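# Replace tarnished block in tall stack, move it to bench

## Task

Remove the tarnished block from the tall stack and put a clean block taken from the heap in its place; set the tarnished block down on the empty bench, and finish with both grippers released.

## Robot and tools

Robot: two arms, left_arm and right_arm, each with six revolute joints and a parallel gripper. Names are just labels, not image sides; left_arm sits on the +y side of the scene.

Scene frame (used by the state line): origin on the table surface midway between the arms, +x out over the table, +z up. Each result prints, per arm, end_effector_position in metres and end_effector_quat_wxyz. The printed hand position may be off from reality, worse when the arm is stretched far. The gripper's fingers extend along its own +z and close along its own y; the reported point lies between the finger pads, roughly 1 cm short of the tips.

Tool execute_actions, argument actions: a list holding one item or none. Empty list: no command, just returns the current state. A motion item is {"rows": [...], "steps": n}, n from 1 to 15 (default 15), each step lasting 1/30 s. Every row is one step; if rows run out, the final row repeats. A wait item is {"steps": n} alone, n up to 300, counted from the previous result (time spent writing counts). Optional pictures: true/false controls whether camera images are attached (default on).

Each row is one flat list of 14 numbers covering both arms, always all 14: left_arm waist, shoulder, elbow, wrist pitch, wrist yaw, wrist roll, gripper opening, then the same seven for right_arm. The joint values are absolute target angles in radians (same numbers as the Joint positions line), not offsets. Nominal ranges per arm: waist -2.618 to 3.054, shoulder 0.000 to 3.142, elbow 0.000 to 3.142, wrist pitch -1.571 to 1.571, wrist yaw -1.571 to 1.571, wrist roll -2.094 to 2.094. Real ends may differ by up to 0.036 rad either way. A call is rejected (nothing sent) if a target is beyond a nominal end by more than 0.036 rad and also further out than that joint's current angle. Targets past the real end are clipped there, and the result may report "joint sent to its limit" (possibly about an earlier action); absence of that line does not prove there is room. Gripper opening is an absolute command from -1 (closed) to +1 (fully open, pad gap 0.094 m).

Motion limits: each step, the target passed to a joint stays within a fixed distance of its measured angle (waist 0.202, shoulder 0.258, elbow 0.238, wrist pitch 0.573, wrist yaw and roll 0.522 rad). If targets would move a gripper more than 70 mm from where it is measured, the whole arm's targets are pulled back proportionally. So distant goals need several calls. Between calls the arms keep heading for the last row sent, until everything has nearly stopped or a step is HELD; after that, only a new action moves them further. Fingers already moving continue.

Result lines: Joint positions and Joint velocities give, per arm, the six joints (rad, rad/s) then pad gap (m, m/s). grip_measured is the finger opening on the command scale; each gripper's reading carries its own fixed error of about 1 mm. "joint command not followed" means a clearance check altered or blocked some joint targets while the rest of the row ran. HELD marks steps on which all or part of your row was not sent. Joint torques follow the joint order without the gripper; they include offsets, scale factors, noise and friction, and are nonzero even in free air. MOTOR HOT appears from 75 °C; at 90 °C the hot arm is halted for 10 s; at 100 °C that arm and its gripper go limp and drop. OVER-TEMPERATURE FAULT lines report these stops. Holding loads heats motors, even while you are thinking, so do not hold longer than needed.

Gripping: away from the extremes, the fingers go to where grip_measured equals your command. To hold a block, keep commanding about 0.03 below grip_measured for a firm grip, less for a lighter one. Pads push with about 50 to 62 N each (less on some grippers), briefly more on first contact.

Tool zoom_image: camera (cam_high, cam_low, cam_left_wrist, cam_right_wrist, all 504x504) and region [x0, y0, x1, y1] in pixels from the top-left, at most 504 by 504; returns an enlarged view of that camera's latest image.

Tool finished_scene: scene (the current scene's integer number). Replying without any tool call ends everything.

Cautions: the simulation runs while you write, so arms keep going toward the last target. Loose objects or held parts may occasionally get jostled by outside pushes. Never let anything go off the table. Avoid arm-to-arm collisions or pressing arms together. Avoid drops, slips, slams, hard hits and forceful pushes; move smoothly. Open the grippers to release before ending the scene.

Each tool is called after "Call:" by a JSON object that holds its "name" and its "arguments".

## Session

Call:
{"name": "execute_actions", "arguments": {"actions": []}}

Scene clock: 0.00 s of 7120.00 s.
left_arm: end_effector_position=(+0.4811, +0.2796, +0.1013) grip_measured=+1.000 end_effector_quat_wxyz=(+0.443, -0.414, +0.794, +0.044) | right_arm: end_effector_position=(+0.5881, -0.4469, +0.2465) grip_measured=+1.000 end_effector_quat_wxyz=(+0.401, +0.059, +0.898, +0.172)
Joint positions: left_arm=[-0.275  1.874  1.189 -0.175 -0.648 -0.993  0.094] | right_arm=[-0.347  2.06   2.042 -0.782 -0.532 -0.01   0.094]
Joint velocities: left_arm=[-0.007  0.002 -0.007 -0.066 -0.051  0.007  0.   ] | right_arm=[ 0.007 -0.012 -0.007  0.007 -0.007 -0.022  0.   ]
Joint torques (N m, as the arm reports them, + toward a larger angle): no reading
Motor temperatures (°C, as the motors report them): left_arm=[23 23 22 23 24 24] | right_arm=[25 22 24 25 24 22]

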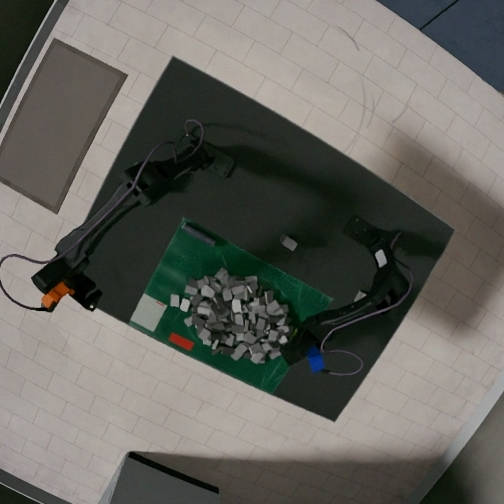

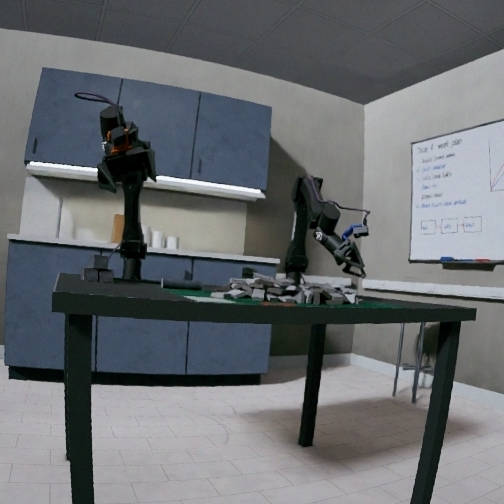

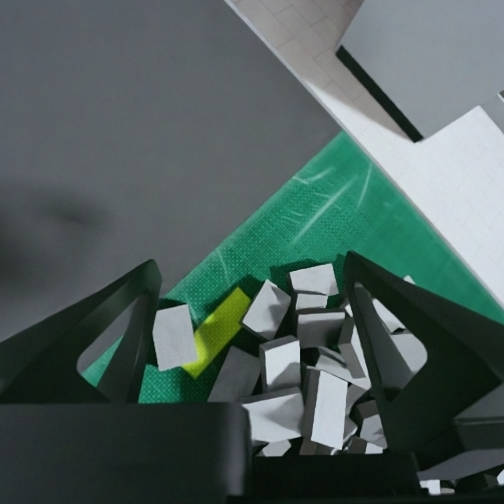

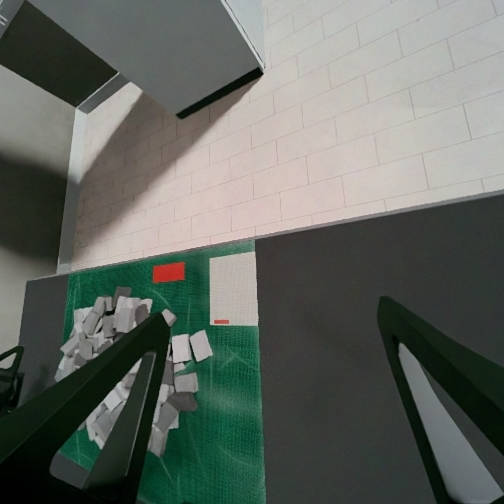

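Call:
{"name": "zoom_image", "arguments": {"camera": "cam_low", "region": [60,220,400,320]}}

Call:
{"name": "zoom_image", "arguments": {"camera": "cam_high", "region": [100,120,440,400]}}

Region (60, 220, 400, 320) of cam_low's 504x504 image, scaled by 1.482, with more detail than that image has; it fills the top 148 rows of this view, and the rest is white.

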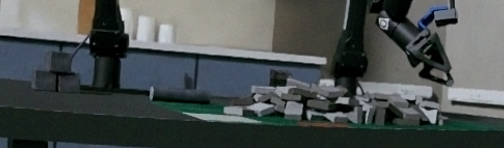

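Region (100, 120, 440, 400) of cam_high's 504x504 image, scaled by 1.482, with more detail than that image has; it fills the top 415 rows of this view, and the rest is white.

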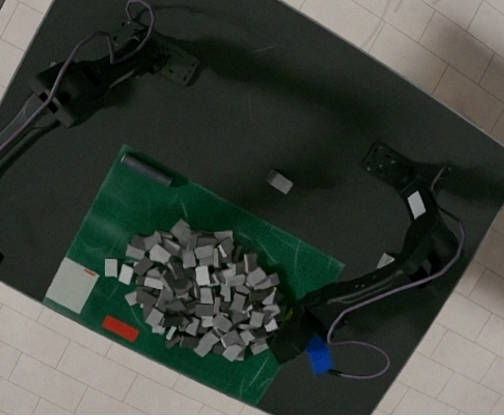

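Call:
{"name": "execute_actions", "arguments": {"actions": [{"rows":[[0.3,1.2,1.0,-1.0,0,0,1,0.3,1.0,1.0,-1.0,0,0,1]]}], "pictures": false}}

Call:
{"name": "execute_actions", "arguments": {"actions": [{"steps":60}]}}

Scene clock: 7.63 s of 7120.00 s.
left_arm: end_effector_position=(+0.2885, +0.4087, +0.1673) grip_measured=+1.000 end_effector_quat_wxyz=(+0.257, -0.228, +0.937, +0.060) | right_arm: end_effector_position=(+0.3391, -0.2366, +0.2026) grip_measured=+1.000 end_effector_quat_wxyz=(+0.277, -0.149, +0.946, +0.078)
Joint positions: left_arm=[ 0.305  1.207  1.031 -0.867 -0.086 -0.154  0.094] | right_arm=[ 0.302  1.212  1.149 -0.929 -0.079 -0.003  0.094]
Joint velocities: left_arm=[ 0.149 -0.852  0.027 -0.652  0.388  0.96   0.   ] | right_arm=[ 0.32  -2.435 -2.147 -0.212  0.227  0.081  0.   ]
Joint torques (N m, as the arm reports them, + toward a larger angle): left_arm=[-1.79 -0.67  5.32  1.02  0.22  0.14] | right_arm=[-1.72 -5.64  6.32  1.11  0.43  0.  ]
Motor temperatures (°C, as the motors report them): left_arm=[23 24 23 24 25 24] | right_arm=[25 25 25 26 24 22]
Steps of this call (steps 1 to 90: nothing new was sent; then 4.13 s passed at rest; steps 91 to 105: all 15 steps of this action). Readings (joint positions):
91: left_arm=[-0.264 1.860 1.180 -0.198 -0.600 -0.950] | right_arm=[-0.332 2.036 2.008 -0.774 -0.470 -0.009]
92: left_arm=[-0.244 1.828 1.156 -0.244 -0.536 -0.895] | right_arm=[-0.311 1.993 1.945 -0.790 -0.394 -0.007]
94: left_arm=[-0.178 1.748 1.105 -0.359 -0.420 -0.784] | right_arm=[-0.236 1.895 1.824 -0.840 -0.288 -0.004]
98: left_arm=[-0.002 1.572 1.050 -0.597 -0.251 -0.547] | right_arm=[-0.030 1.682 1.595 -0.892 -0.166 -0.003]
105: the state above

Scene clock: 9.63 s of 7120.00 s.
left_arm: end_effector_position=(+0.2673, +0.3875, +0.1569) grip_measured=+1.000 end_effector_quat_wxyz=(+0.212, -0.150, +0.965, +0.034) | right_arm: end_effector_position=(+0.2890, -0.2634, +0.1969) grip_measured=+1.000 end_effector_quat_wxyz=(+0.280, -0.142, +0.948, +0.045)
Joint positions: left_arm=[ 0.306  1.185  1.021 -0.975 -0.006 -0.007  0.094] | right_arm=[ 0.306  0.996  1.017 -1.016 -0.009 -0.003  0.094]
Joint velocities: left_arm=[ 0.002  0.002  0.012  0.051  0.022 -0.037  0.   ] | right_arm=[-0.002 -0.007 -0.012  0.037  0.081 -0.037  0.   ]
Joint torques (N m, as the arm reports them, + toward a larger angle): left_arm=[-0.68 -2.32  5.94  0.92  0.01  0.07] | right_arm=[-0.36 -1.56  5.43  1.67  0.08  0.01]
Motor temperatures (°C, as the motors report them): left_arm=[23 24 23 24 25 24] | right_arm=[25 24 25 26 24 22]
Steps of this call (steps 1 to 30: the robot went on to your last target; steps 31 to 60: nothing new was sent). Readings (joint positions):
1: left_arm=[0.306 1.187 1.031 -0.887 -0.073 -0.125] | right_arm=[0.306 1.131 1.086 -0.948 -0.070 -0.003]
2: left_arm=[0.306 1.182 1.031 -0.904 -0.058 -0.101] | right_arm=[0.306 1.066 1.044 -0.978 -0.057 -0.003]
4: left_arm=[0.306 1.184 1.028 -0.929 -0.039 -0.067] | right_arm=[0.306 1.001 1.018 -1.017 -0.039 -0.003]
8: left_arm=[0.306 1.185 1.021 -0.961 -0.019 -0.031] | right_arm=[0.306 0.996 1.017 -1.016 -0.021 -0.003]
60: the state above
All arms were judged still, so your last target was given up. Only a new action makes them travel on or press farther. Fingers that are still opening or closing keep moving.

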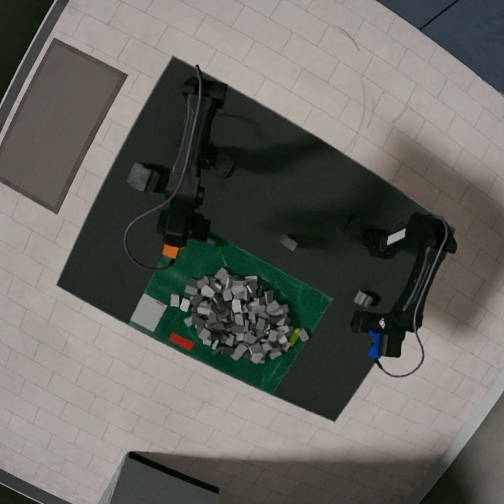

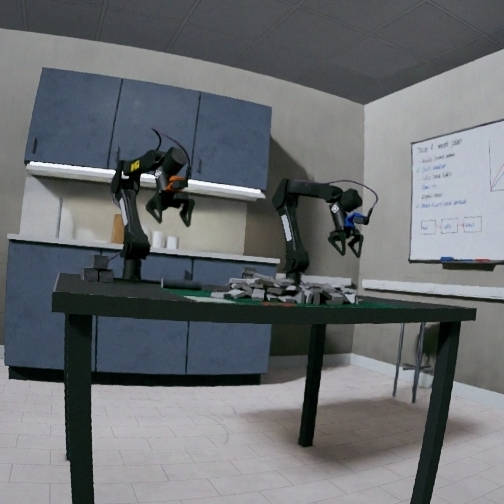

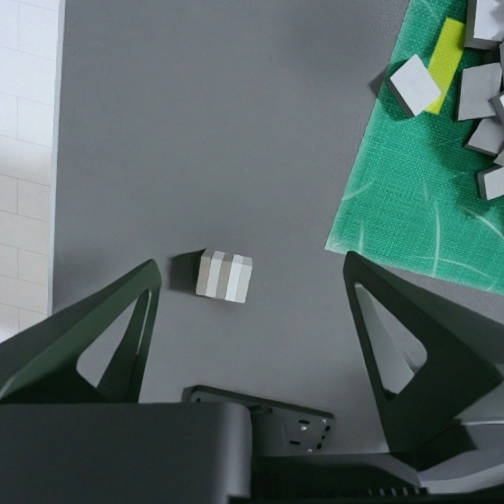

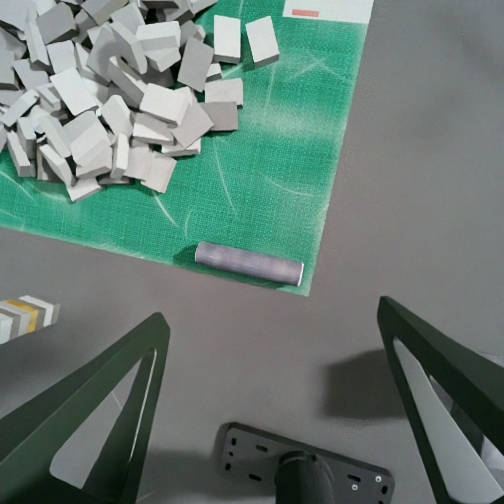

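Call:
{"name": "execute_actions", "arguments": {"actions": [{"rows":[[-0.2,1.3,1.3,-1.2,0,0,1,0,0.8,0.8,-1.0,0,0,1],[-0.2,1.3,1.3,-1.2,0,0,1,0,0.8,0.8,-1.0,0,0,1],[-0.2,1.3,1.3,-1.2,0,0,1,0,0.8,0.8,-1.0,0,0,1],[-0.2,1.3,1.3,-1.2,0,0,1,0,0.8,0.8,-1.0,0,0,1],[-0.98,1.75,1.75,-1.56,0,0,1,-0.7,0.5,0.5,-0.6,0,0,1]]}], "pictures": false}}

Call:
{"name": "execute_actions", "arguments": {"actions": [{"steps":45}]}}

Scene clock: 23.50 s of 7120.00 s.
left_arm: end_effector_position=(+0.2669, +0.0882, +0.1723) grip_measured=+1.000 end_effector_quat_wxyz=(+0.029, +0.337, +0.941, -0.007) | right_arm: end_effector_position=(+0.2223, -0.4858, +0.1505) grip_measured=+1.000 end_effector_quat_wxyz=(+0.407, +0.307, +0.847, -0.149)
Joint positions: left_arm=[-0.689  1.788  1.723 -1.446 -0.008 -0.007  0.094] | right_arm=[-0.677  0.514  0.502 -0.661  0.005  0.     0.094]
Joint velocities: left_arm=[-1.99  -0.012 -0.002 -0.432  0.022  0.007  0.   ] | right_arm=[-0.574  0.002  0.002  0.256  0.037  0.022  0.   ]
Joint torques (N m, as the arm reports them, + toward a larger angle): left_arm=[ -0.18 -10.61   9.05  -0.07   0.04   0.08] | right_arm=[ 0.97 -0.22  7.03  2.05 -0.17  0.01]
Motor temperatures (°C, as the motors report them): left_arm=[23 24 23 24 24 24] | right_arm=[25 23 25 27 24 22]
Steps of this call (steps 1 to 90: nothing new was sent; then 10.37 s passed at rest; steps 91 to 105: all 15 steps of this action). Readings (joint positions):
91: left_arm=[0.279 1.202 1.055 -1.021 -0.019 -0.007] | right_arm=[0.274 0.970 0.984 -0.984 -0.024 -0.005]
92: left_arm=[0.218 1.238 1.119 -1.082 -0.023 -0.007] | right_arm=[0.204 0.919 0.924 -0.957 -0.025 -0.005]
94: left_arm=[0.074 1.289 1.232 -1.102 -0.019 -0.007] | right_arm=[0.063 0.837 0.837 -0.985 -0.008 -0.003]
98: left_arm=[-0.209 1.548 1.576 -1.356 -0.013 -0.007] | right_arm=[-0.224 0.559 0.565 -0.777 -0.005 -0.002]
105: the state above

Scene clock: 25.00 s of 7120.00 s.
left_arm: end_effector_position=(+0.1771, +0.0405, +0.1763) grip_measured=+1.000 end_effector_quat_wxyz=(-0.011, +0.473, +0.881, +0.003) | right_arm: end_effector_position=(+0.2245, -0.4927, +0.1585) grip_measured=+1.000 end_effector_quat_wxyz=(+0.423, +0.310, +0.836, -0.159)
Joint positions: left_arm=[-0.984  1.773  1.723 -1.542  0.005 -0.004  0.094] | right_arm=[-0.693  0.514  0.502 -0.621  0.006  0.     0.094]
Joint velocities: left_arm=[ 0.007 -0.022 -0.012  0.007 -0.037 -0.051  0.   ] | right_arm=[-0.007 -0.007 -0.017 -0.066  0.007  0.037  0.   ]
Joint torques (N m, as the arm reports them, + toward a larger angle): left_arm=[ 0.27 -9.29  8.88  0.13 -0.08  0.03] | right_arm=[-0.44 -0.27  7.01  2.21 -0.09  0.  ]
Motor temperatures (°C, as the motors report them): left_arm=[23 24 23 24 24 24] | right_arm=[25 23 25 27 24 22]
Steps of this call (steps 1 to 30: the robot went on to your last target; steps 31 to 45: nothing new was sent). Readings (joint positions):
1: left_arm=[-0.761 1.788 1.723 -1.458 -0.007 -0.007] | right_arm=[-0.689 0.514 0.502 -0.651 0.006 0.000]
2: left_arm=[-0.833 1.785 1.723 -1.468 -0.006 -0.007] | right_arm=[-0.693 0.514 0.502 -0.644 0.006 0.000]
4: left_arm=[-0.957 1.783 1.723 -1.485 0.004 -0.006] | right_arm=[-0.693 0.514 0.502 -0.634 0.006 0.000]
8: left_arm=[-1.013 1.778 1.723 -1.518 0.017 -0.004] | right_arm=[-0.693 0.514 0.502 -0.625 0.006 0.000]
45: the state above
All arms were judged still, so your last target was given up. Only a new action makes them travel on or press farther. Fingers that are still opening or closing keep moving.

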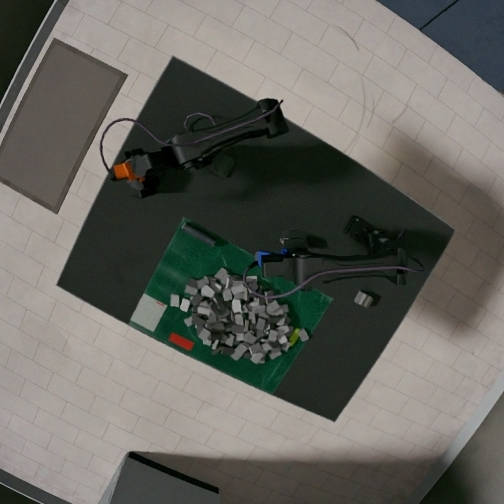

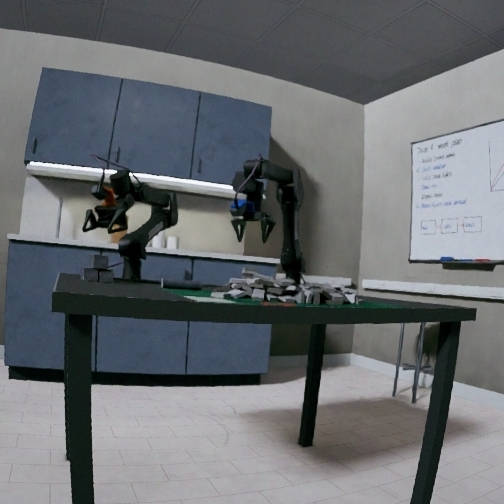

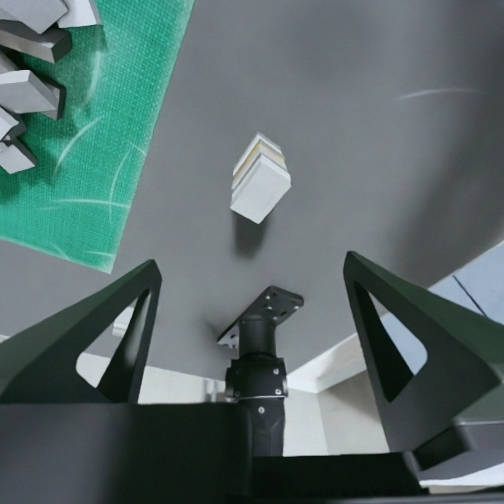

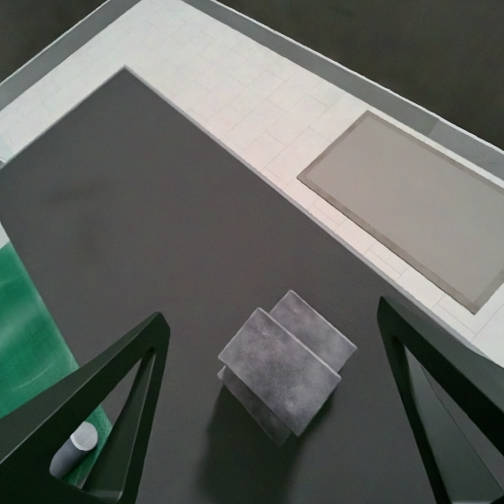

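Call:
{"name": "execute_actions", "arguments": {"actions": [{"rows":[[-0.98,1.76,1.66,-1.45,0,0.59,1,-0.7,0.5,0.5,-0.6,0,0,1]]}]}}

Call:
{"name": "zoom_image", "arguments": {"camera": "cam_left_wrist", "region": [150,80,350,280]}}

Call:
{"name": "zoom_image", "arguments": {"camera": "cam_low", "region": [200,200,310,310]}}

Scene clock: 29.83 s of 7120.00 s.
left_arm: end_effector_position=(+0.1827, +0.0325, +0.1668) grip_measured=+1.000 end_effector_quat_wxyz=(+0.006, +0.700, +0.714, -0.003) | right_arm: end_effector_position=(+0.2245, -0.4927, +0.1585) grip_measured=+1.000 end_effector_quat_wxyz=(+0.423, +0.310, +0.836, -0.159)
Joint positions: left_arm=[-0.984  1.77   1.681 -1.467  0.003  0.561  0.094] | right_arm=[-0.693  0.514  0.502 -0.621  0.006  0.     0.094]
Joint velocities: left_arm=[-0.007  0.007  0.007  0.037  0.022  0.125  0.   ] | right_arm=[ 0.002  0.007  0.007  0.007  0.007 -0.022  0.   ]
Joint torques (N m, as the arm reports them, + toward a larger angle): left_arm=[ 0.31 -8.32  5.2   0.47 -0.06 -0.01] | right_arm=[-0.47 -0.27  7.01  2.22 -0.09  0.  ]
Motor temperatures (°C, as the motors report them): left_arm=[23 24 23 24 24 24] | right_arm=[25 23 25 28 24 22]
Steps of this call (steps 1 to 90: nothing new was sent; then 1.33 s passed at rest; steps 91 to 105: all 15 steps of this action). Readings (joint positions):
91: left_arm=[-0.984 1.772 1.716 -1.533 0.004 0.075] | right_arm=[-0.693 0.514 0.502 -0.621 0.006 0.000]
92: left_arm=[-0.984 1.770 1.707 -1.519 0.004 0.174] | right_arm=[-0.693 0.514 0.502 -0.621 0.006 0.000]
94: left_arm=[-0.984 1.770 1.689 -1.498 0.004 0.323] | right_arm=[-0.693 0.514 0.502 -0.621 0.006 0.000]
98: left_arm=[-0.984 1.770 1.681 -1.480 0.003 0.477] | right_arm=[-0.693 0.514 0.502 -0.621 0.006 0.000]
105: the state above

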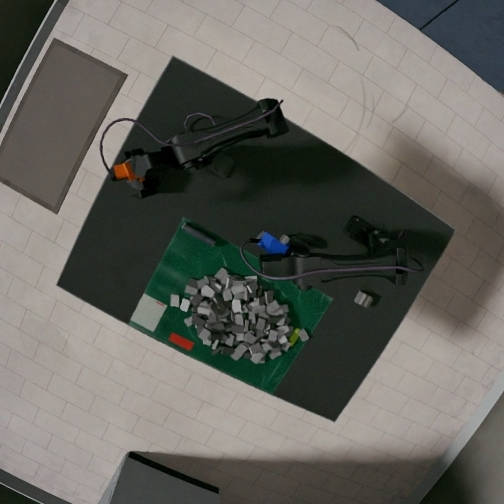

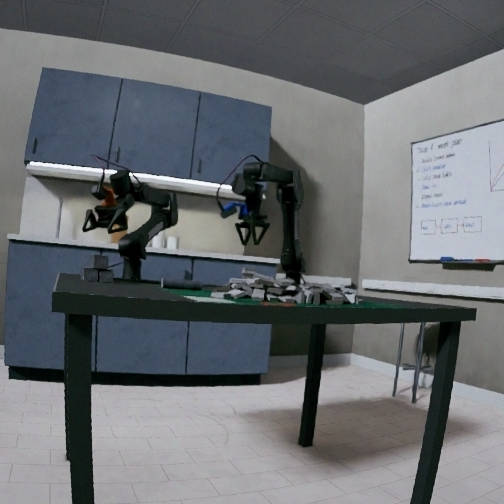

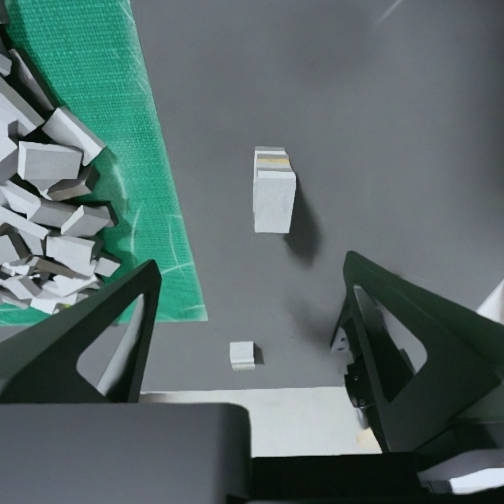

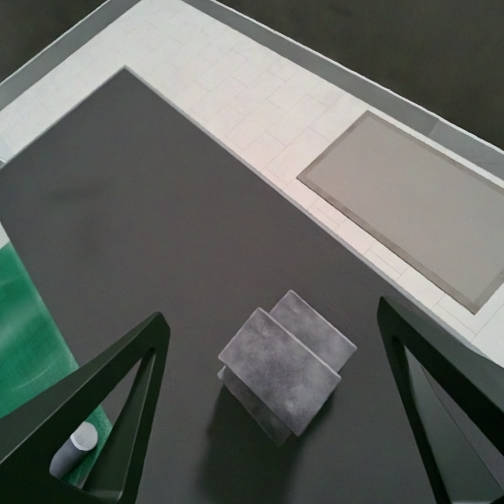

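Region (150, 80, 350, 280) of cam_left_wrist's 504x504 image, scaled by 2.520, with more detail than that image has.

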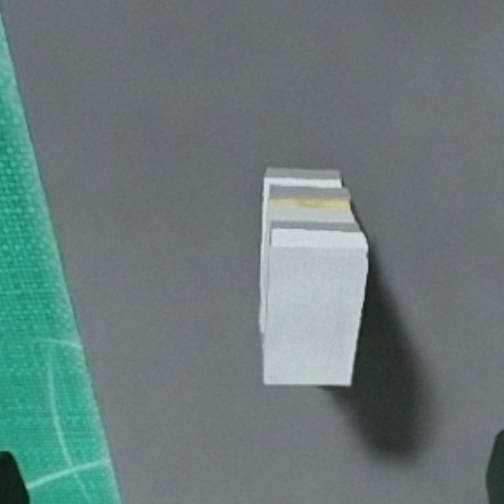

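Region (200, 200, 310, 310) of cam_low's 504x504 image, scaled by 4.582, with more detail than that image has.

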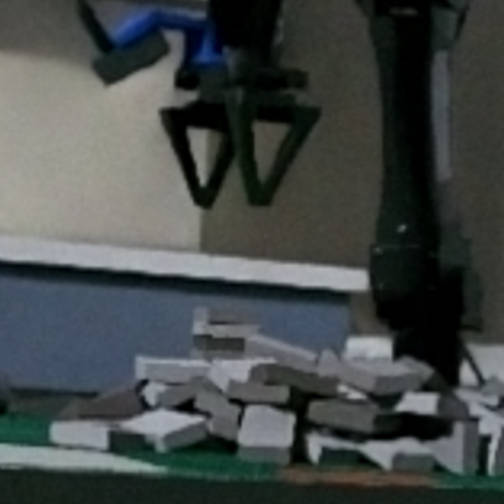

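Call:
{"name": "execute_actions", "arguments": {"actions": [{"rows":[[-1.02,1.76,1.6,-1.45,0,0.55,1,0,1.0,0.6,0.8,-1.5,1.57,-0.5]]}], "pictures": false}}

Call:
{"name": "execute_actions", "arguments": {"actions": [{"rows":[[-1.02,1.78,1.5,-1.33,0,0.55,1,0,1.5,0.5,1.55,-1.5,1.57,-0.5]]}], "pictures": false}}

Call:
{"name": "execute_actions", "arguments": {"actions": [{"rows":[[-1.02,1.8,1.45,-1.24,0,0.55,1,0,2.0,0.45,1.55,-1.5,1.57,-0.5]]}]}}

Scene clock: 38.60 s of 7120.00 s.
left_arm: end_effector_position=(+0.1692, +0.0369, +0.1523) grip_measured=+1.000 end_effector_quat_wxyz=(-0.017, +0.710, +0.704, +0.004) | right_arm: end_effector_position=(+0.3754, -0.2687, +0.2385) grip_measured=-0.498 end_effector_quat_wxyz=(+0.449, +0.146, +0.755, +0.454)
Joint positions: left_arm=[-1.015  1.767  1.618 -1.456  0.     0.558  0.094] | right_arm=[-0.143  0.978  0.542  0.185 -0.743  0.81   0.024]
Joint velocities: left_arm=[-0.002 -0.002  0.012 -0.022 -0.007 -0.051  0.   ] | right_arm=[ 1.018  0.1    0.017  1.663 -1.59   1.56   0.001]
Joint torques (N m, as the arm reports them, + toward a larger angle): left_arm=[-0.59 -8.35  5.31  0.33 -0.03 -0.06] | right_arm=[ 0.12 -2.06  9.71  2.29 -0.23 -0.05]
Motor temperatures (°C, as the motors report them): left_arm=[23 25 23 24 24 24] | right_arm=[25 23 26 29 24 22]
Steps of this call (steps 1 to 30: the robot went on to your last target; steps 31 to 90: nothing new was sent; then 5.27 s passed at rest; steps 91 to 105: all 15 steps of this action). Readings (joint positions):
91: left_arm=[-0.987 1.769 1.673 -1.459 0.001 0.579] | right_arm=[-0.679 0.530 0.502 -0.597 -0.022 0.042]
92: left_arm=[-0.992 1.767 1.658 -1.456 0.000 0.574] | right_arm=[-0.645 0.569 0.507 -0.548 -0.071 0.094]
94: left_arm=[-1.005 1.767 1.632 -1.456 0.000 0.568] | right_arm=[-0.570 0.664 0.522 -0.437 -0.171 0.199]
98: left_arm=[-1.015 1.767 1.618 -1.456 0.000 0.562] | right_arm=[-0.411 0.860 0.541 -0.191 -0.385 0.426]
105: the state above

Scene clock: 39.10 s of 7120.00 s.
left_arm: end_effector_position=(+0.1701, +0.0354, +0.1241) grip_measured=+1.000 end_effector_quat_wxyz=(-0.019, +0.709, +0.705, +0.004) | right_arm: end_effector_position=(+0.3145, -0.1648, +0.2404) grip_measured=-0.498 end_effector_quat_wxyz=(+0.196, -0.112, +0.683, +0.695)
Joint positions: left_arm=[-1.015  1.774  1.514 -1.35   0.     0.557  0.094] | right_arm=[ 0.     1.517  0.496  1.431 -1.464  1.542  0.024]
Joint velocities: left_arm=[ 0.002 -0.002  0.002  0.11  -0.051  0.051  0.   ] | right_arm=[-0.012 -0.007 -0.012  0.681 -0.227  0.256 -0.   ]
Joint torques (N m, as the arm reports them, + toward a larger angle): left_arm=[-0.64 -7.47  5.51  0.43 -0.02 -0.09] | right_arm=[ 0.07 -7.12  5.63  1.42  0.22 -0.06]
Motor temperatures (°C, as the motors report them): left_arm=[23 25 23 24 24 24] | right_arm=[25 23 26 29 24 22]
Steps of this call (steps 1 to 15: all 15 steps of this action). Readings (joint positions):
1: left_arm=[-1.015 1.765 1.604 -1.439 0.000 0.558] | right_arm=[-0.104 1.014 0.538 0.288 -0.831 0.903]
2: left_arm=[-1.015 1.762 1.581 -1.416 0.000 0.558] | right_arm=[-0.060 1.085 0.538 0.428 -0.933 1.002]
4: left_arm=[-1.015 1.766 1.538 -1.390 0.000 0.558] | right_arm=[-0.010 1.263 0.538 0.663 -1.131 1.195]
8: left_arm=[-1.015 1.774 1.514 -1.369 0.000 0.557] | right_arm=[0.000 1.515 0.508 1.045 -1.338 1.423]
15: the state above

Scene clock: 39.60 s of 7120.00 s.
left_arm: end_effector_position=(+0.1760, +0.0258, +0.1094) grip_measured=+1.000 end_effector_quat_wxyz=(-0.001, +0.709, +0.705, +0.000) | right_arm: end_effector_position=(+0.3282, -0.1646, +0.1080) grip_measured=-0.498 end_effector_quat_wxyz=(+0.017, +0.050, +0.707, +0.706)
Joint positions: left_arm=[-1.015  1.785  1.47  -1.258  0.     0.557  0.094] | right_arm=[ 0.     2.02   0.454  1.522 -1.49   1.574  0.024]
Joint velocities: left_arm=[ 0.017 -0.007  0.012  0.066 -0.022  0.037  0.   ] | right_arm=[-0.007 -0.002 -0.017  0.037  0.066 -0.022  0.001]
Joint torques (N m, as the arm reports them, + toward a larger angle): left_arm=[-0.61 -7.07  5.15  0.47 -0.03 -0.1 ] | right_arm=[-0.09 -9.88  2.71  1.75 -0.19 -0.03]
Motor temperatures (°C, as the motors report them): left_arm=[23 25 23 24 24 24] | right_arm=[25 23 26 29 24 22]
Steps of this call (steps 1 to 15: all 15 steps of this action). Readings (joint positions):
1: left_arm=[-1.015 1.774 1.508 -1.337 0.000 0.557] | right_arm=[0.000 1.548 0.495 1.478 -1.473 1.547]
2: left_arm=[-1.015 1.774 1.500 -1.321 0.000 0.557] | right_arm=[0.000 1.610 0.495 1.522 -1.476 1.548]
4: left_arm=[-1.015 1.778 1.481 -1.295 0.000 0.557] | right_arm=[0.000 1.781 0.492 1.537 -1.479 1.556]
8: left_arm=[-1.015 1.785 1.470 -1.273 0.000 0.557] | right_arm=[0.000 2.016 0.464 1.504 -1.481 1.571]
15: the state above

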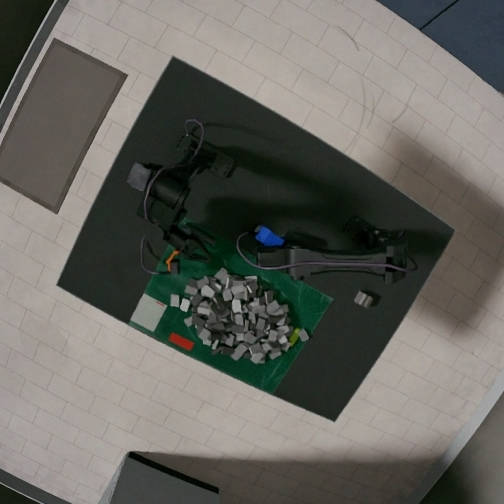

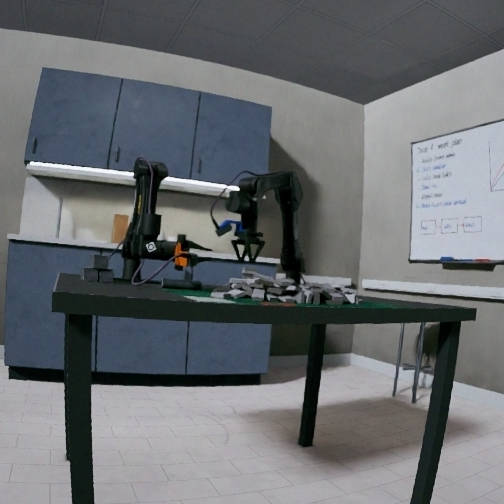

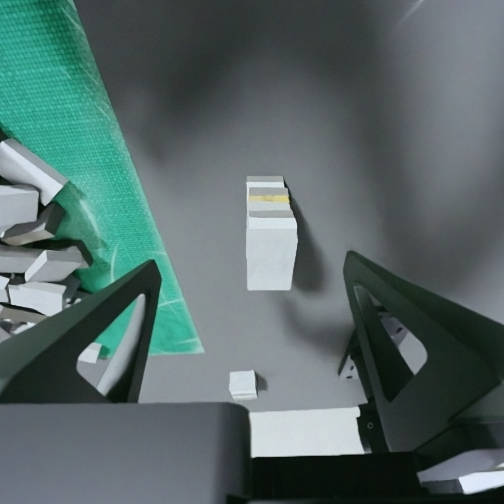

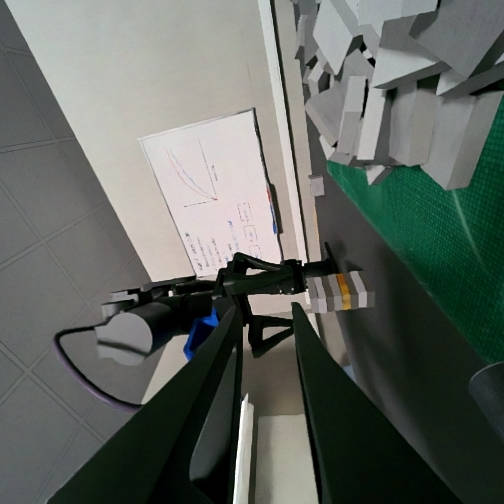

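Call:
{"name": "execute_actions", "arguments": {"actions": [{"rows":[[-1.026,1.718,1.4,-1.24,0,0.55,1,0,2.0,0.45,1.55,-1.5,1.57,1]]}], "pictures": false}}

Call:
{"name": "execute_actions", "arguments": {"actions": [{"rows":[[-1.026,1.718,1.268,-1.11,0,0.55,1,0,2.0,0.45,1.55,-1.5,1.57,1]]}]}}

Call:
{"name": "zoom_image", "arguments": {"camera": "cam_right_wrist", "region": [260,230,400,370]}}

Scene clock: 44.80 s of 7120.00 s.
left_arm: end_effector_position=(+0.1715, +0.0332, +0.1112) grip_measured=+1.000 end_effector_quat_wxyz=(+0.005, +0.709, +0.705, -0.001) | right_arm: end_effector_position=(+0.3280, -0.1646, +0.1086) grip_measured=+1.000 end_effector_quat_wxyz=(+0.019, +0.048, +0.707, +0.706)
Joint positions: left_arm=[-1.015  1.739  1.423 -1.244  0.     0.557  0.094] | right_arm=[ 0.     2.02   0.454  1.529 -1.491  1.574  0.094]
Joint velocities: left_arm=[ 0.002 -0.007  0.002 -0.051 -0.037 -0.022  0.   ] | right_arm=[-0.012 -0.002 -0.002 -0.081 -0.037 -0.007  0.   ]
Joint torques (N m, as the arm reports them, + toward a larger angle): left_arm=[-1.13 -8.95  4.98  0.4  -0.02 -0.09] | right_arm=[ 0.04 -9.92  2.64  1.74 -0.17 -0.05]
Motor temperatures (°C, as the motors report them): left_arm=[23 25 23 24 24 24] | right_arm=[25 23 25 29 24 22]
Steps of this call (steps 1 to 15: the robot went on to your last target; steps 16 to 90: nothing new was sent; then 1.70 s passed at rest; steps 91 to 105: all 15 steps of this action). Readings (joint positions):
91: left_arm=[-1.015 1.779 1.462 -1.248 0.000 0.557] | right_arm=[0.000 2.020 0.454 1.528 -1.491 1.574]
92: left_arm=[-1.015 1.769 1.447 -1.243 0.000 0.557] | right_arm=[0.000 2.020 0.454 1.528 -1.491 1.574]
94: left_arm=[-1.015 1.750 1.426 -1.244 0.000 0.557] | right_arm=[0.000 2.020 0.454 1.528 -1.491 1.574]
98: left_arm=[-1.015 1.739 1.423 -1.244 0.000 0.557] | right_arm=[0.000 2.020 0.454 1.529 -1.491 1.574]
105: the state above

Scene clock: 45.30 s of 7120.00 s.
left_arm: end_effector_position=(+0.1651, +0.0436, +0.0803) grip_measured=+1.000 end_effector_quat_wxyz=(-0.001, +0.709, +0.705, +0.000) | right_arm: end_effector_position=(+0.3280, -0.1646, +0.1086) grip_measured=+1.000 end_effector_quat_wxyz=(+0.019, +0.048, +0.707, +0.706)
Joint positions: left_arm=[-1.015  1.722  1.279 -1.13   0.     0.557  0.094] | right_arm=[ 0.     2.02   0.454  1.529 -1.491  1.574  0.094]
Joint velocities: left_arm=[-0.007  0.002 -0.002  0.007 -0.051  0.007  0.   ] | right_arm=[ 0.007 -0.002 -0.002  0.037 -0.051 -0.007  0.   ]
Joint torques (N m, as the arm reports them, + toward a larger angle): left_arm=[-1.14 -7.79  5.68  0.49 -0.04 -0.08] | right_arm=[ 0.04 -9.92  2.64  1.74 -0.17 -0.04]
Motor temperatures (°C, as the motors report them): left_arm=[23 25 23 24 24 24] | right_arm=[25 24 25 29 24 22]
Steps of this call (steps 1 to 15: all 15 steps of this action). Readings (joint positions):
1: left_arm=[-1.015 1.734 1.403 -1.219 0.000 0.557] | right_arm=[0.000 2.020 0.454 1.529 -1.491 1.574]
2: left_arm=[-1.015 1.725 1.368 -1.187 0.000 0.557] | right_arm=[0.000 2.020 0.454 1.529 -1.491 1.574]
4: left_arm=[-1.015 1.722 1.312 -1.167 0.000 0.557] | right_arm=[0.000 2.020 0.454 1.529 -1.491 1.574]
8: left_arm=[-1.015 1.722 1.279 -1.156 0.000 0.557] | right_arm=[0.000 2.020 0.454 1.529 -1.491 1.574]
15: the state above

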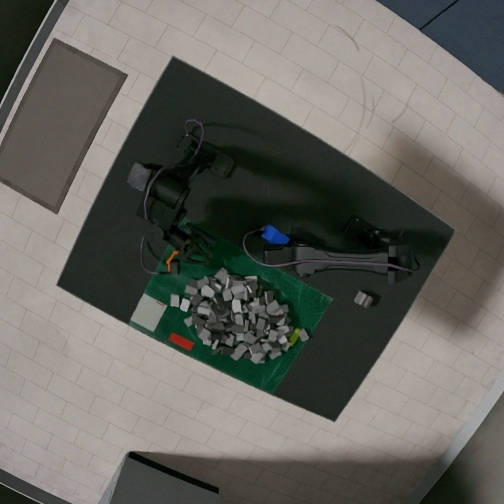

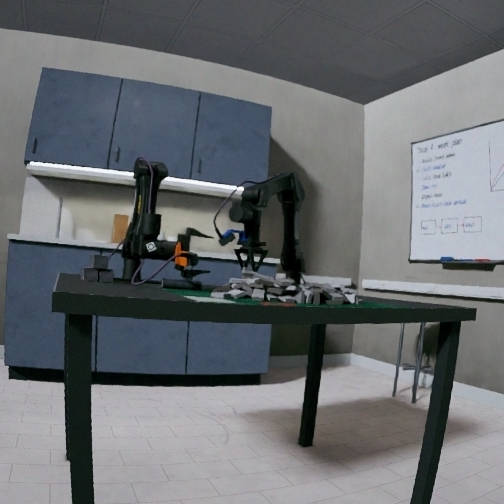

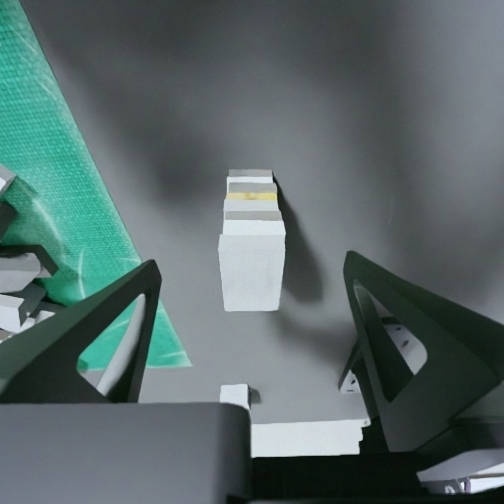

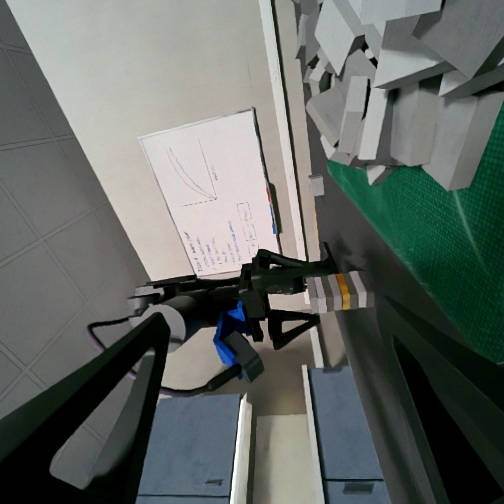

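Region (260, 230, 400, 370) of cam_right_wrist's 504x504 image, scaled by 3.600, with more detail than that image has.

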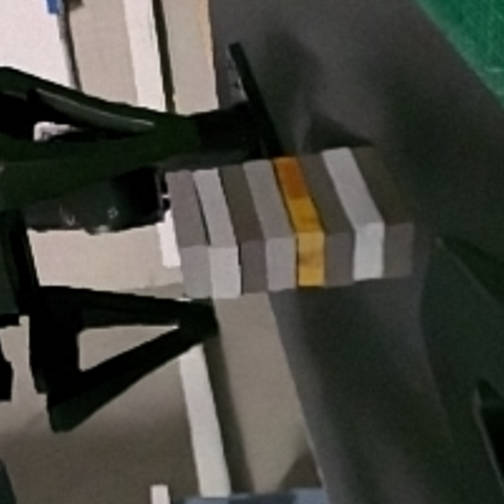

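Call:
{"name": "execute_actions", "arguments": {"actions": [{"rows":[[-1.02,1.74,1.24,-1.08,0,0.55,0.5,0,2.0,0.45,1.55,-1.5,1.57,1],[-1.02,1.75,1.22,-1.05,0,0.55,0.3,0,2.0,0.45,1.55,-1.5,1.57,1],[-1.02,1.76,1.19,-1.02,0,0.55,0.1,0,2.0,0.45,1.55,-1.5,1.57,1],[-1.02,1.768,1.162,-0.985,0,0.55,-0.1,0,2.0,0.45,1.55,-1.5,1.57,1]]}], "pictures": false}}

Call:
{"name": "execute_actions", "arguments": {"actions": [{"steps":10}]}}

Call:
{"name": "zoom_image", "arguments": {"camera": "cam_right_wrist", "region": [260,230,400,370]}}

Scene clock: 49.37 s of 7120.00 s.
left_arm: end_effector_position=(+0.1630, +0.0470, +0.0452) grip_measured=-0.098 end_effector_quat_wxyz=(-0.009, +0.709, +0.705, +0.002) | right_arm: end_effector_position=(+0.3280, -0.1646, +0.1086) grip_measured=+1.000 end_effector_quat_wxyz=(+0.019, +0.048, +0.707, +0.706)
Joint positions: left_arm=[-1.015  1.758  1.177 -1.008  0.     0.556  0.042] | right_arm=[ 0.     2.02   0.454  1.529 -1.491  1.574  0.094]
Joint velocities: left_arm=[-0.007  0.012  0.002  0.066 -0.007  0.022  0.   ] | right_arm=[-0.007  0.002  0.007 -0.022 -0.051  0.007  0.   ]
Joint torques (N m, as the arm reports them, + toward a larger angle): left_arm=[-0.59 -6.88  5.23  0.44 -0.04 -0.09] | right_arm=[ 0.04 -9.92  2.64  1.74 -0.17 -0.04]
Motor temperatures (°C, as the motors report them): left_arm=[23 25 23 24 24 24] | right_arm=[25 24 25 29 24 22]
Steps of this call (steps 1 to 15: the robot went on to your last target; steps 16 to 90: nothing new was sent; then 0.57 s passed at rest; steps 91 to 105: all 15 steps of this action). Readings (joint positions):
91: left_arm=[-1.015 1.722 1.277 -1.121 0.000 0.556] | right_arm=[0.000 2.020 0.454 1.529 -1.491 1.574]
92: left_arm=[-1.015 1.722 1.271 -1.110 0.000 0.556] | right_arm=[0.000 2.020 0.454 1.529 -1.491 1.574]
94: left_arm=[-1.015 1.722 1.238 -1.071 0.000 0.556] | right_arm=[0.000 2.020 0.454 1.529 -1.491 1.574]
98: left_arm=[-1.015 1.748 1.184 -1.033 0.000 0.556] | right_arm=[0.000 2.020 0.454 1.529 -1.491 1.574]
105: the state above

Scene clock: 49.70 s of 7120.00 s.
left_arm: end_effector_position=(+0.1639, +0.0454, +0.0452) grip_measured=-0.098 end_effector_quat_wxyz=(-0.006, +0.709, +0.705, +0.001) | right_arm: end_effector_position=(+0.3280, -0.1646, +0.1086) grip_measured=+1.000 end_effector_quat_wxyz=(+0.019, +0.048, +0.707, +0.706)
Joint positions: left_arm=[-1.015  1.758  1.177 -1.001  0.     0.556  0.042] | right_arm=[ 0.     2.02   0.454  1.529 -1.491  1.574  0.094]
Joint velocities: left_arm=[ 0.002 -0.017  0.017 -0.022 -0.007  0.051 -0.001] | right_arm=[-0.002 -0.007  0.007  0.037  0.037 -0.051  0.   ]
Joint torques (N m, as the arm reports them, + toward a larger angle): left_arm=[-0.6  -6.77  5.26  0.45 -0.03 -0.08] | right_arm=[ 0.03 -9.9   2.62  1.73 -0.17 -0.04]
Motor temperatures (°C, as the motors report them): left_arm=[23 25 23 24 24 24] | right_arm=[25 24 25 29 24 22]
Steps of this call (steps 1 to 10: the robot went on to your last target). Readings (joint positions):
1: left_arm=[-1.015 1.758 1.177 -1.007 0.000 0.556] | right_arm=[0.000 2.020 0.454 1.529 -1.491 1.574]
2: left_arm=[-1.015 1.758 1.177 -1.005 0.000 0.556] | right_arm=[0.000 2.020 0.454 1.529 -1.491 1.574]
4: left_arm=[-1.015 1.758 1.177 -1.003 0.000 0.556] | right_arm=[0.000 2.020 0.454 1.529 -1.491 1.574]
8: left_arm=[-1.015 1.758 1.177 -1.001 0.000 0.556] | right_arm=[0.000 2.020 0.454 1.529 -1.491 1.574]
10: the state above

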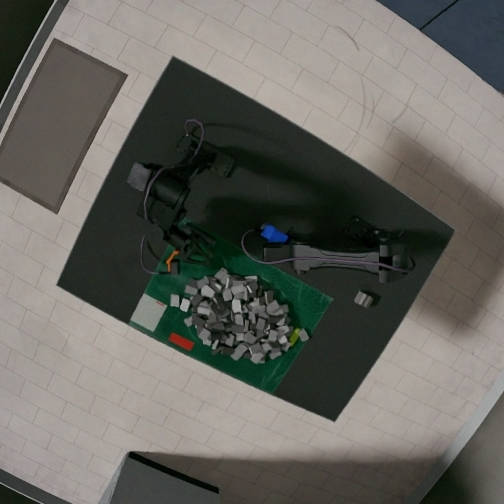

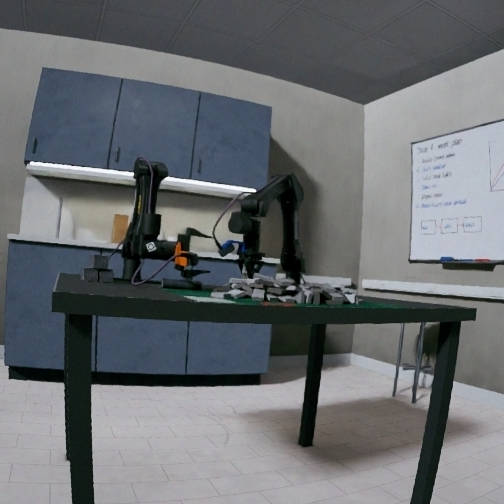

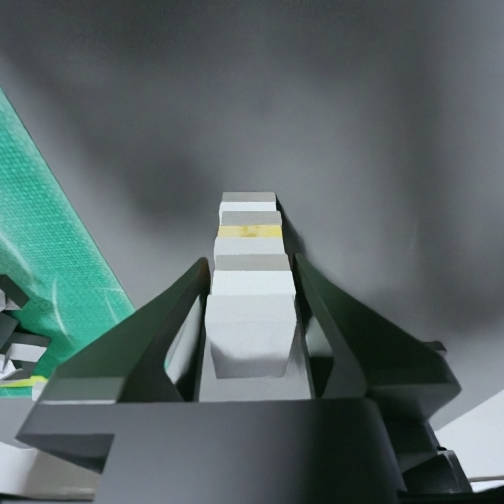

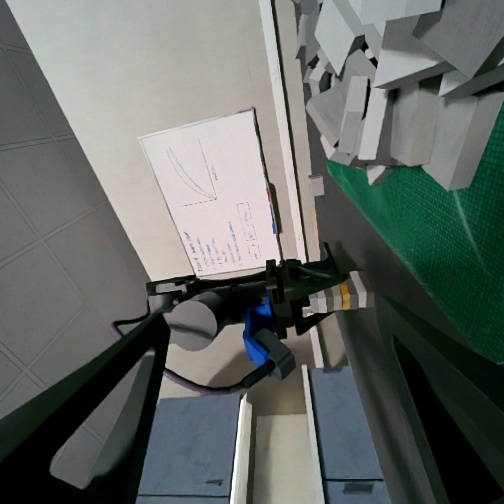

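Region (260, 230, 400, 370) of cam_right_wrist's 504x504 image, scaled by 3.600, with more detail than that image has.

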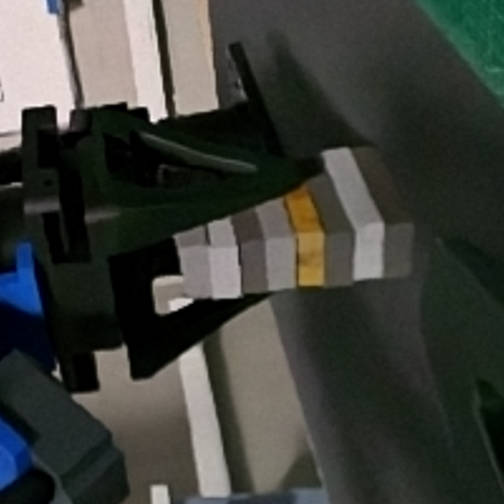

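Close nearly to touch to judge height.

Call:
{"name": "execute_actions", "arguments": {"actions": [{"rows":[[-1.02,1.768,1.162,-0.98,0,0.55,-0.36,0,2.0,0.45,1.55,-1.5,1.57,1]]}]}}

Call:
{"name": "zoom_image", "arguments": {"camera": "cam_right_wrist", "region": [300,250,390,340]}}

Scene clock: 52.23 s of 7120.00 s.
left_arm: end_effector_position=(+0.1648, +0.0450, +0.0451) grip_measured=-0.357 end_effector_quat_wxyz=(-0.004, +0.709, +0.705, +0.002) | right_arm: end_effector_position=(+0.3280, -0.1646, +0.1086) grip_measured=+1.000 end_effector_quat_wxyz=(+0.019, +0.048, +0.707, +0.706)
Joint positions: left_arm=[-1.015  1.758  1.177 -0.997 -0.003  0.556  0.03 ] | right_arm=[ 0.     2.02   0.454  1.529 -1.491  1.574  0.094]
Joint velocities: left_arm=[-0.012  0.007  0.012 -0.007  0.007 -0.007 -0.   ] | right_arm=[-0.017  0.007 -0.002 -0.066 -0.051  0.007  0.   ]
Joint torques (N m, as the arm reports them, + toward a larger angle): left_arm=[-0.59 -6.91  5.27  0.48  0.   -0.09] | right_arm=[ 0.02 -9.92  2.64  1.73 -0.16 -0.04]
Motor temperatures (°C, as the motors report them): left_arm=[23 25 23 24 24 24] | right_arm=[25 24 25 29 24 22]
Steps of this call (steps 1 to 15: the robot went on to your last target; steps 16 to 61: nothing new was sent; steps 62 to 76: all 15 steps of this action). Readings (joint positions):
62: left_arm=[-1.015 1.758 1.177 -1.000 0.000 0.556] | right_arm=[0.000 2.020 0.454 1.529 -1.491 1.574]
63: left_arm=[-1.015 1.758 1.177 -0.999 0.000 0.556] | right_arm=[0.000 2.020 0.454 1.529 -1.491 1.574]
65: left_arm=[-1.015 1.758 1.177 -0.997 -0.002 0.556] | right_arm=[0.000 2.020 0.454 1.529 -1.491 1.574]
69: left_arm=[-1.015 1.758 1.177 -0.997 -0.003 0.556] | right_arm=[0.000 2.020 0.454 1.529 -1.491 1.574]
76: the state above

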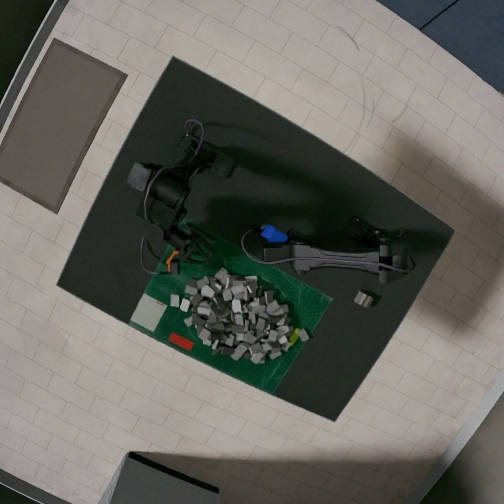

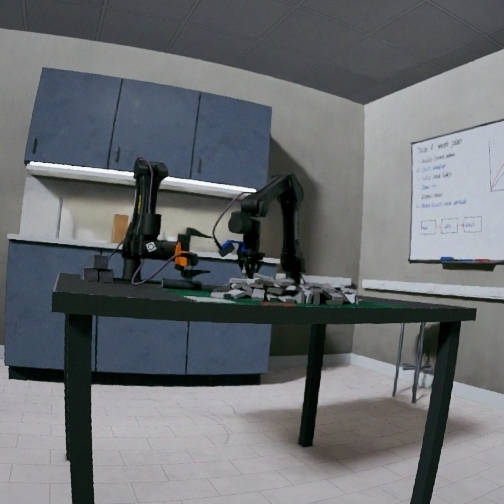

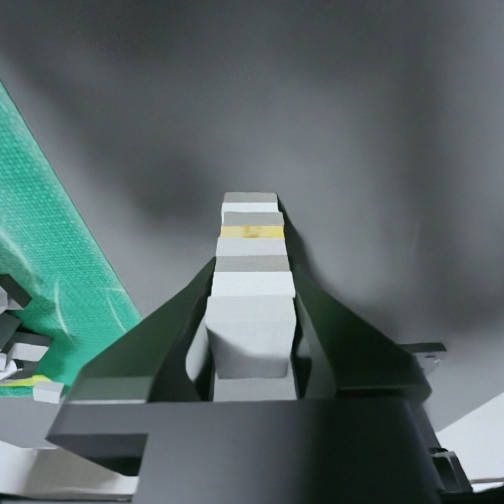

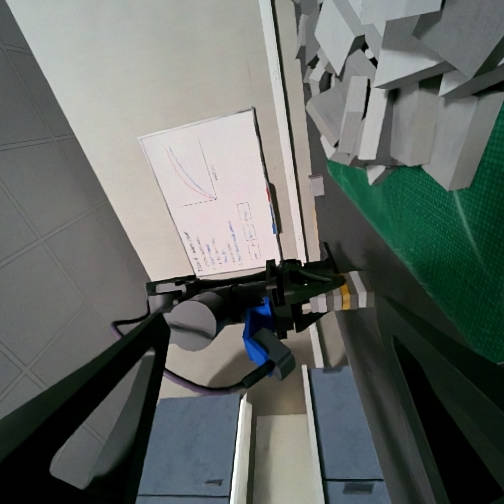

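Region (300, 250, 390, 340) of cam_right_wrist's 504x504 image, scaled by 5.600, with more detail than that image has.

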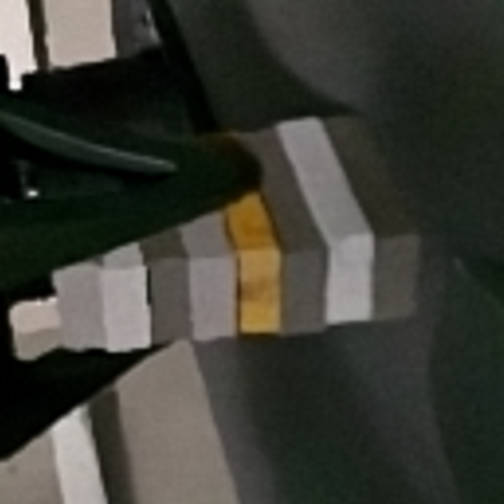

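Call:
{"name": "execute_actions", "arguments": {"actions": [{"rows":[[-1.02,1.768,1.207,-1.02,0,0.55,-0.3,0,2.0,0.45,1.55,-1.5,1.57,1]]}], "pictures": false}}

Scene clock: 54.97 s of 7120.00 s.
left_arm: end_effector_position=(+0.1644, +0.0457, +0.0452) grip_measured=-0.302 end_effector_quat_wxyz=(-0.005, +0.709, +0.705, +0.003) | right_arm: end_effector_position=(+0.3280, -0.1646, +0.1086) grip_measured=+1.000 end_effector_quat_wxyz=(+0.019, +0.048, +0.707, +0.706)
Joint positions: left_arm=[-1.015  1.758  1.177 -1.001 -0.003  0.556  0.033] | right_arm=[ 0.     2.02   0.454  1.529 -1.491  1.574  0.094]
Joint velocities: left_arm=[-0.012 -0.007 -0.002 -0.022  0.007 -0.022  0.   ] | right_arm=[ 0.002 -0.012 -0.002  0.066 -0.037  0.022  0.   ]
Joint torques (N m, as the arm reports them, + toward a larger angle): left_arm=[-0.61 -6.9   8.95  0.16 -0.02 -0.09] | right_arm=[ 0.04 -9.91  2.63  1.74 -0.17 -0.04]
Motor temperatures (°C, as the motors report them): left_arm=[23 25 23 24 24 24] | right_arm=[25 24 25 29 24 22]
Steps of this call (steps 1 to 15: the robot went on to your last target; steps 16 to 67: nothing new was sent; steps 68 to 82: all 15 steps of this action). Readings (joint positions):
68: left_arm=[-1.015 1.758 1.177 -0.998 -0.003 0.556] | right_arm=[0.000 2.020 0.454 1.529 -1.491 1.574]
69: left_arm=[-1.015 1.758 1.177 -0.998 -0.003 0.556] | right_arm=[0.000 2.020 0.454 1.529 -1.491 1.574]
71: left_arm=[-1.015 1.758 1.177 -0.999 -0.003 0.556] | right_arm=[0.000 2.020 0.454 1.529 -1.491 1.574]
75: left_arm=[-1.015 1.758 1.177 -1.001 -0.003 0.556] | right_arm=[0.000 2.020 0.454 1.529 -1.491 1.574]
82: the state above

Call:
{"name": "execute_actions", "arguments": {"actions": [{"rows":[[-1.02,1.768,1.219,-1.03,0,0.55,-0.3,0,2.0,0.45,1.55,-1.5,1.57,1]]}], "pictures": false}}

Scene clock: 57.20 s of 7120.00 s.
left_arm: end_effector_position=(+0.1656, +0.0437, +0.0486) grip_measured=-0.302 end_effector_quat_wxyz=(-0.003, +0.709, +0.705, +0.002) | right_arm: end_effector_position=(+0.3280, -0.1646, +0.1086) grip_measured=+1.000 end_effector_quat_wxyz=(+0.019, +0.048, +0.707, +0.706)
Joint positions: left_arm=[-1.015  1.758  1.192 -1.011 -0.003  0.556  0.033] | right_arm=[ 0.     2.02   0.454  1.529 -1.491  1.574  0.094]
Joint velocities: left_arm=[ 0.002  0.007 -0.002  0.022  0.007 -0.022 -0.   ] | right_arm=[ 0.012  0.002 -0.002 -0.007 -0.081 -0.022  0.   ]
Joint torques (N m, as the arm reports them, + toward a larger angle): left_arm=[-0.61 -6.88  8.81  0.12 -0.01 -0.08] | right_arm=[ 0.03 -9.9   2.62  1.74 -0.17 -0.03]
Motor temperatures (°C, as the motors report them): left_arm=[23 25 23 24 24 24] | right_arm=[25 24 25 29 24 22]
Steps of this call (steps 1 to 15: the robot went on to your last target; steps 16 to 52: nothing new was sent; steps 53 to 67: all 15 steps of this action). Readings (joint positions):
53: left_arm=[-1.015 1.758 1.179 -1.003 -0.003 0.556] | right_arm=[0.000 2.020 0.454 1.529 -1.491 1.574]
54: left_arm=[-1.015 1.758 1.181 -1.006 -0.003 0.556] | right_arm=[0.000 2.020 0.454 1.529 -1.491 1.574]
56: left_arm=[-1.015 1.758 1.188 -1.009 -0.003 0.556] | right_arm=[0.000 2.020 0.454 1.529 -1.491 1.574]
60: left_arm=[-1.015 1.758 1.192 -1.009 -0.003 0.556] | right_arm=[0.000 2.020 0.454 1.529 -1.491 1.574]
67: the state above


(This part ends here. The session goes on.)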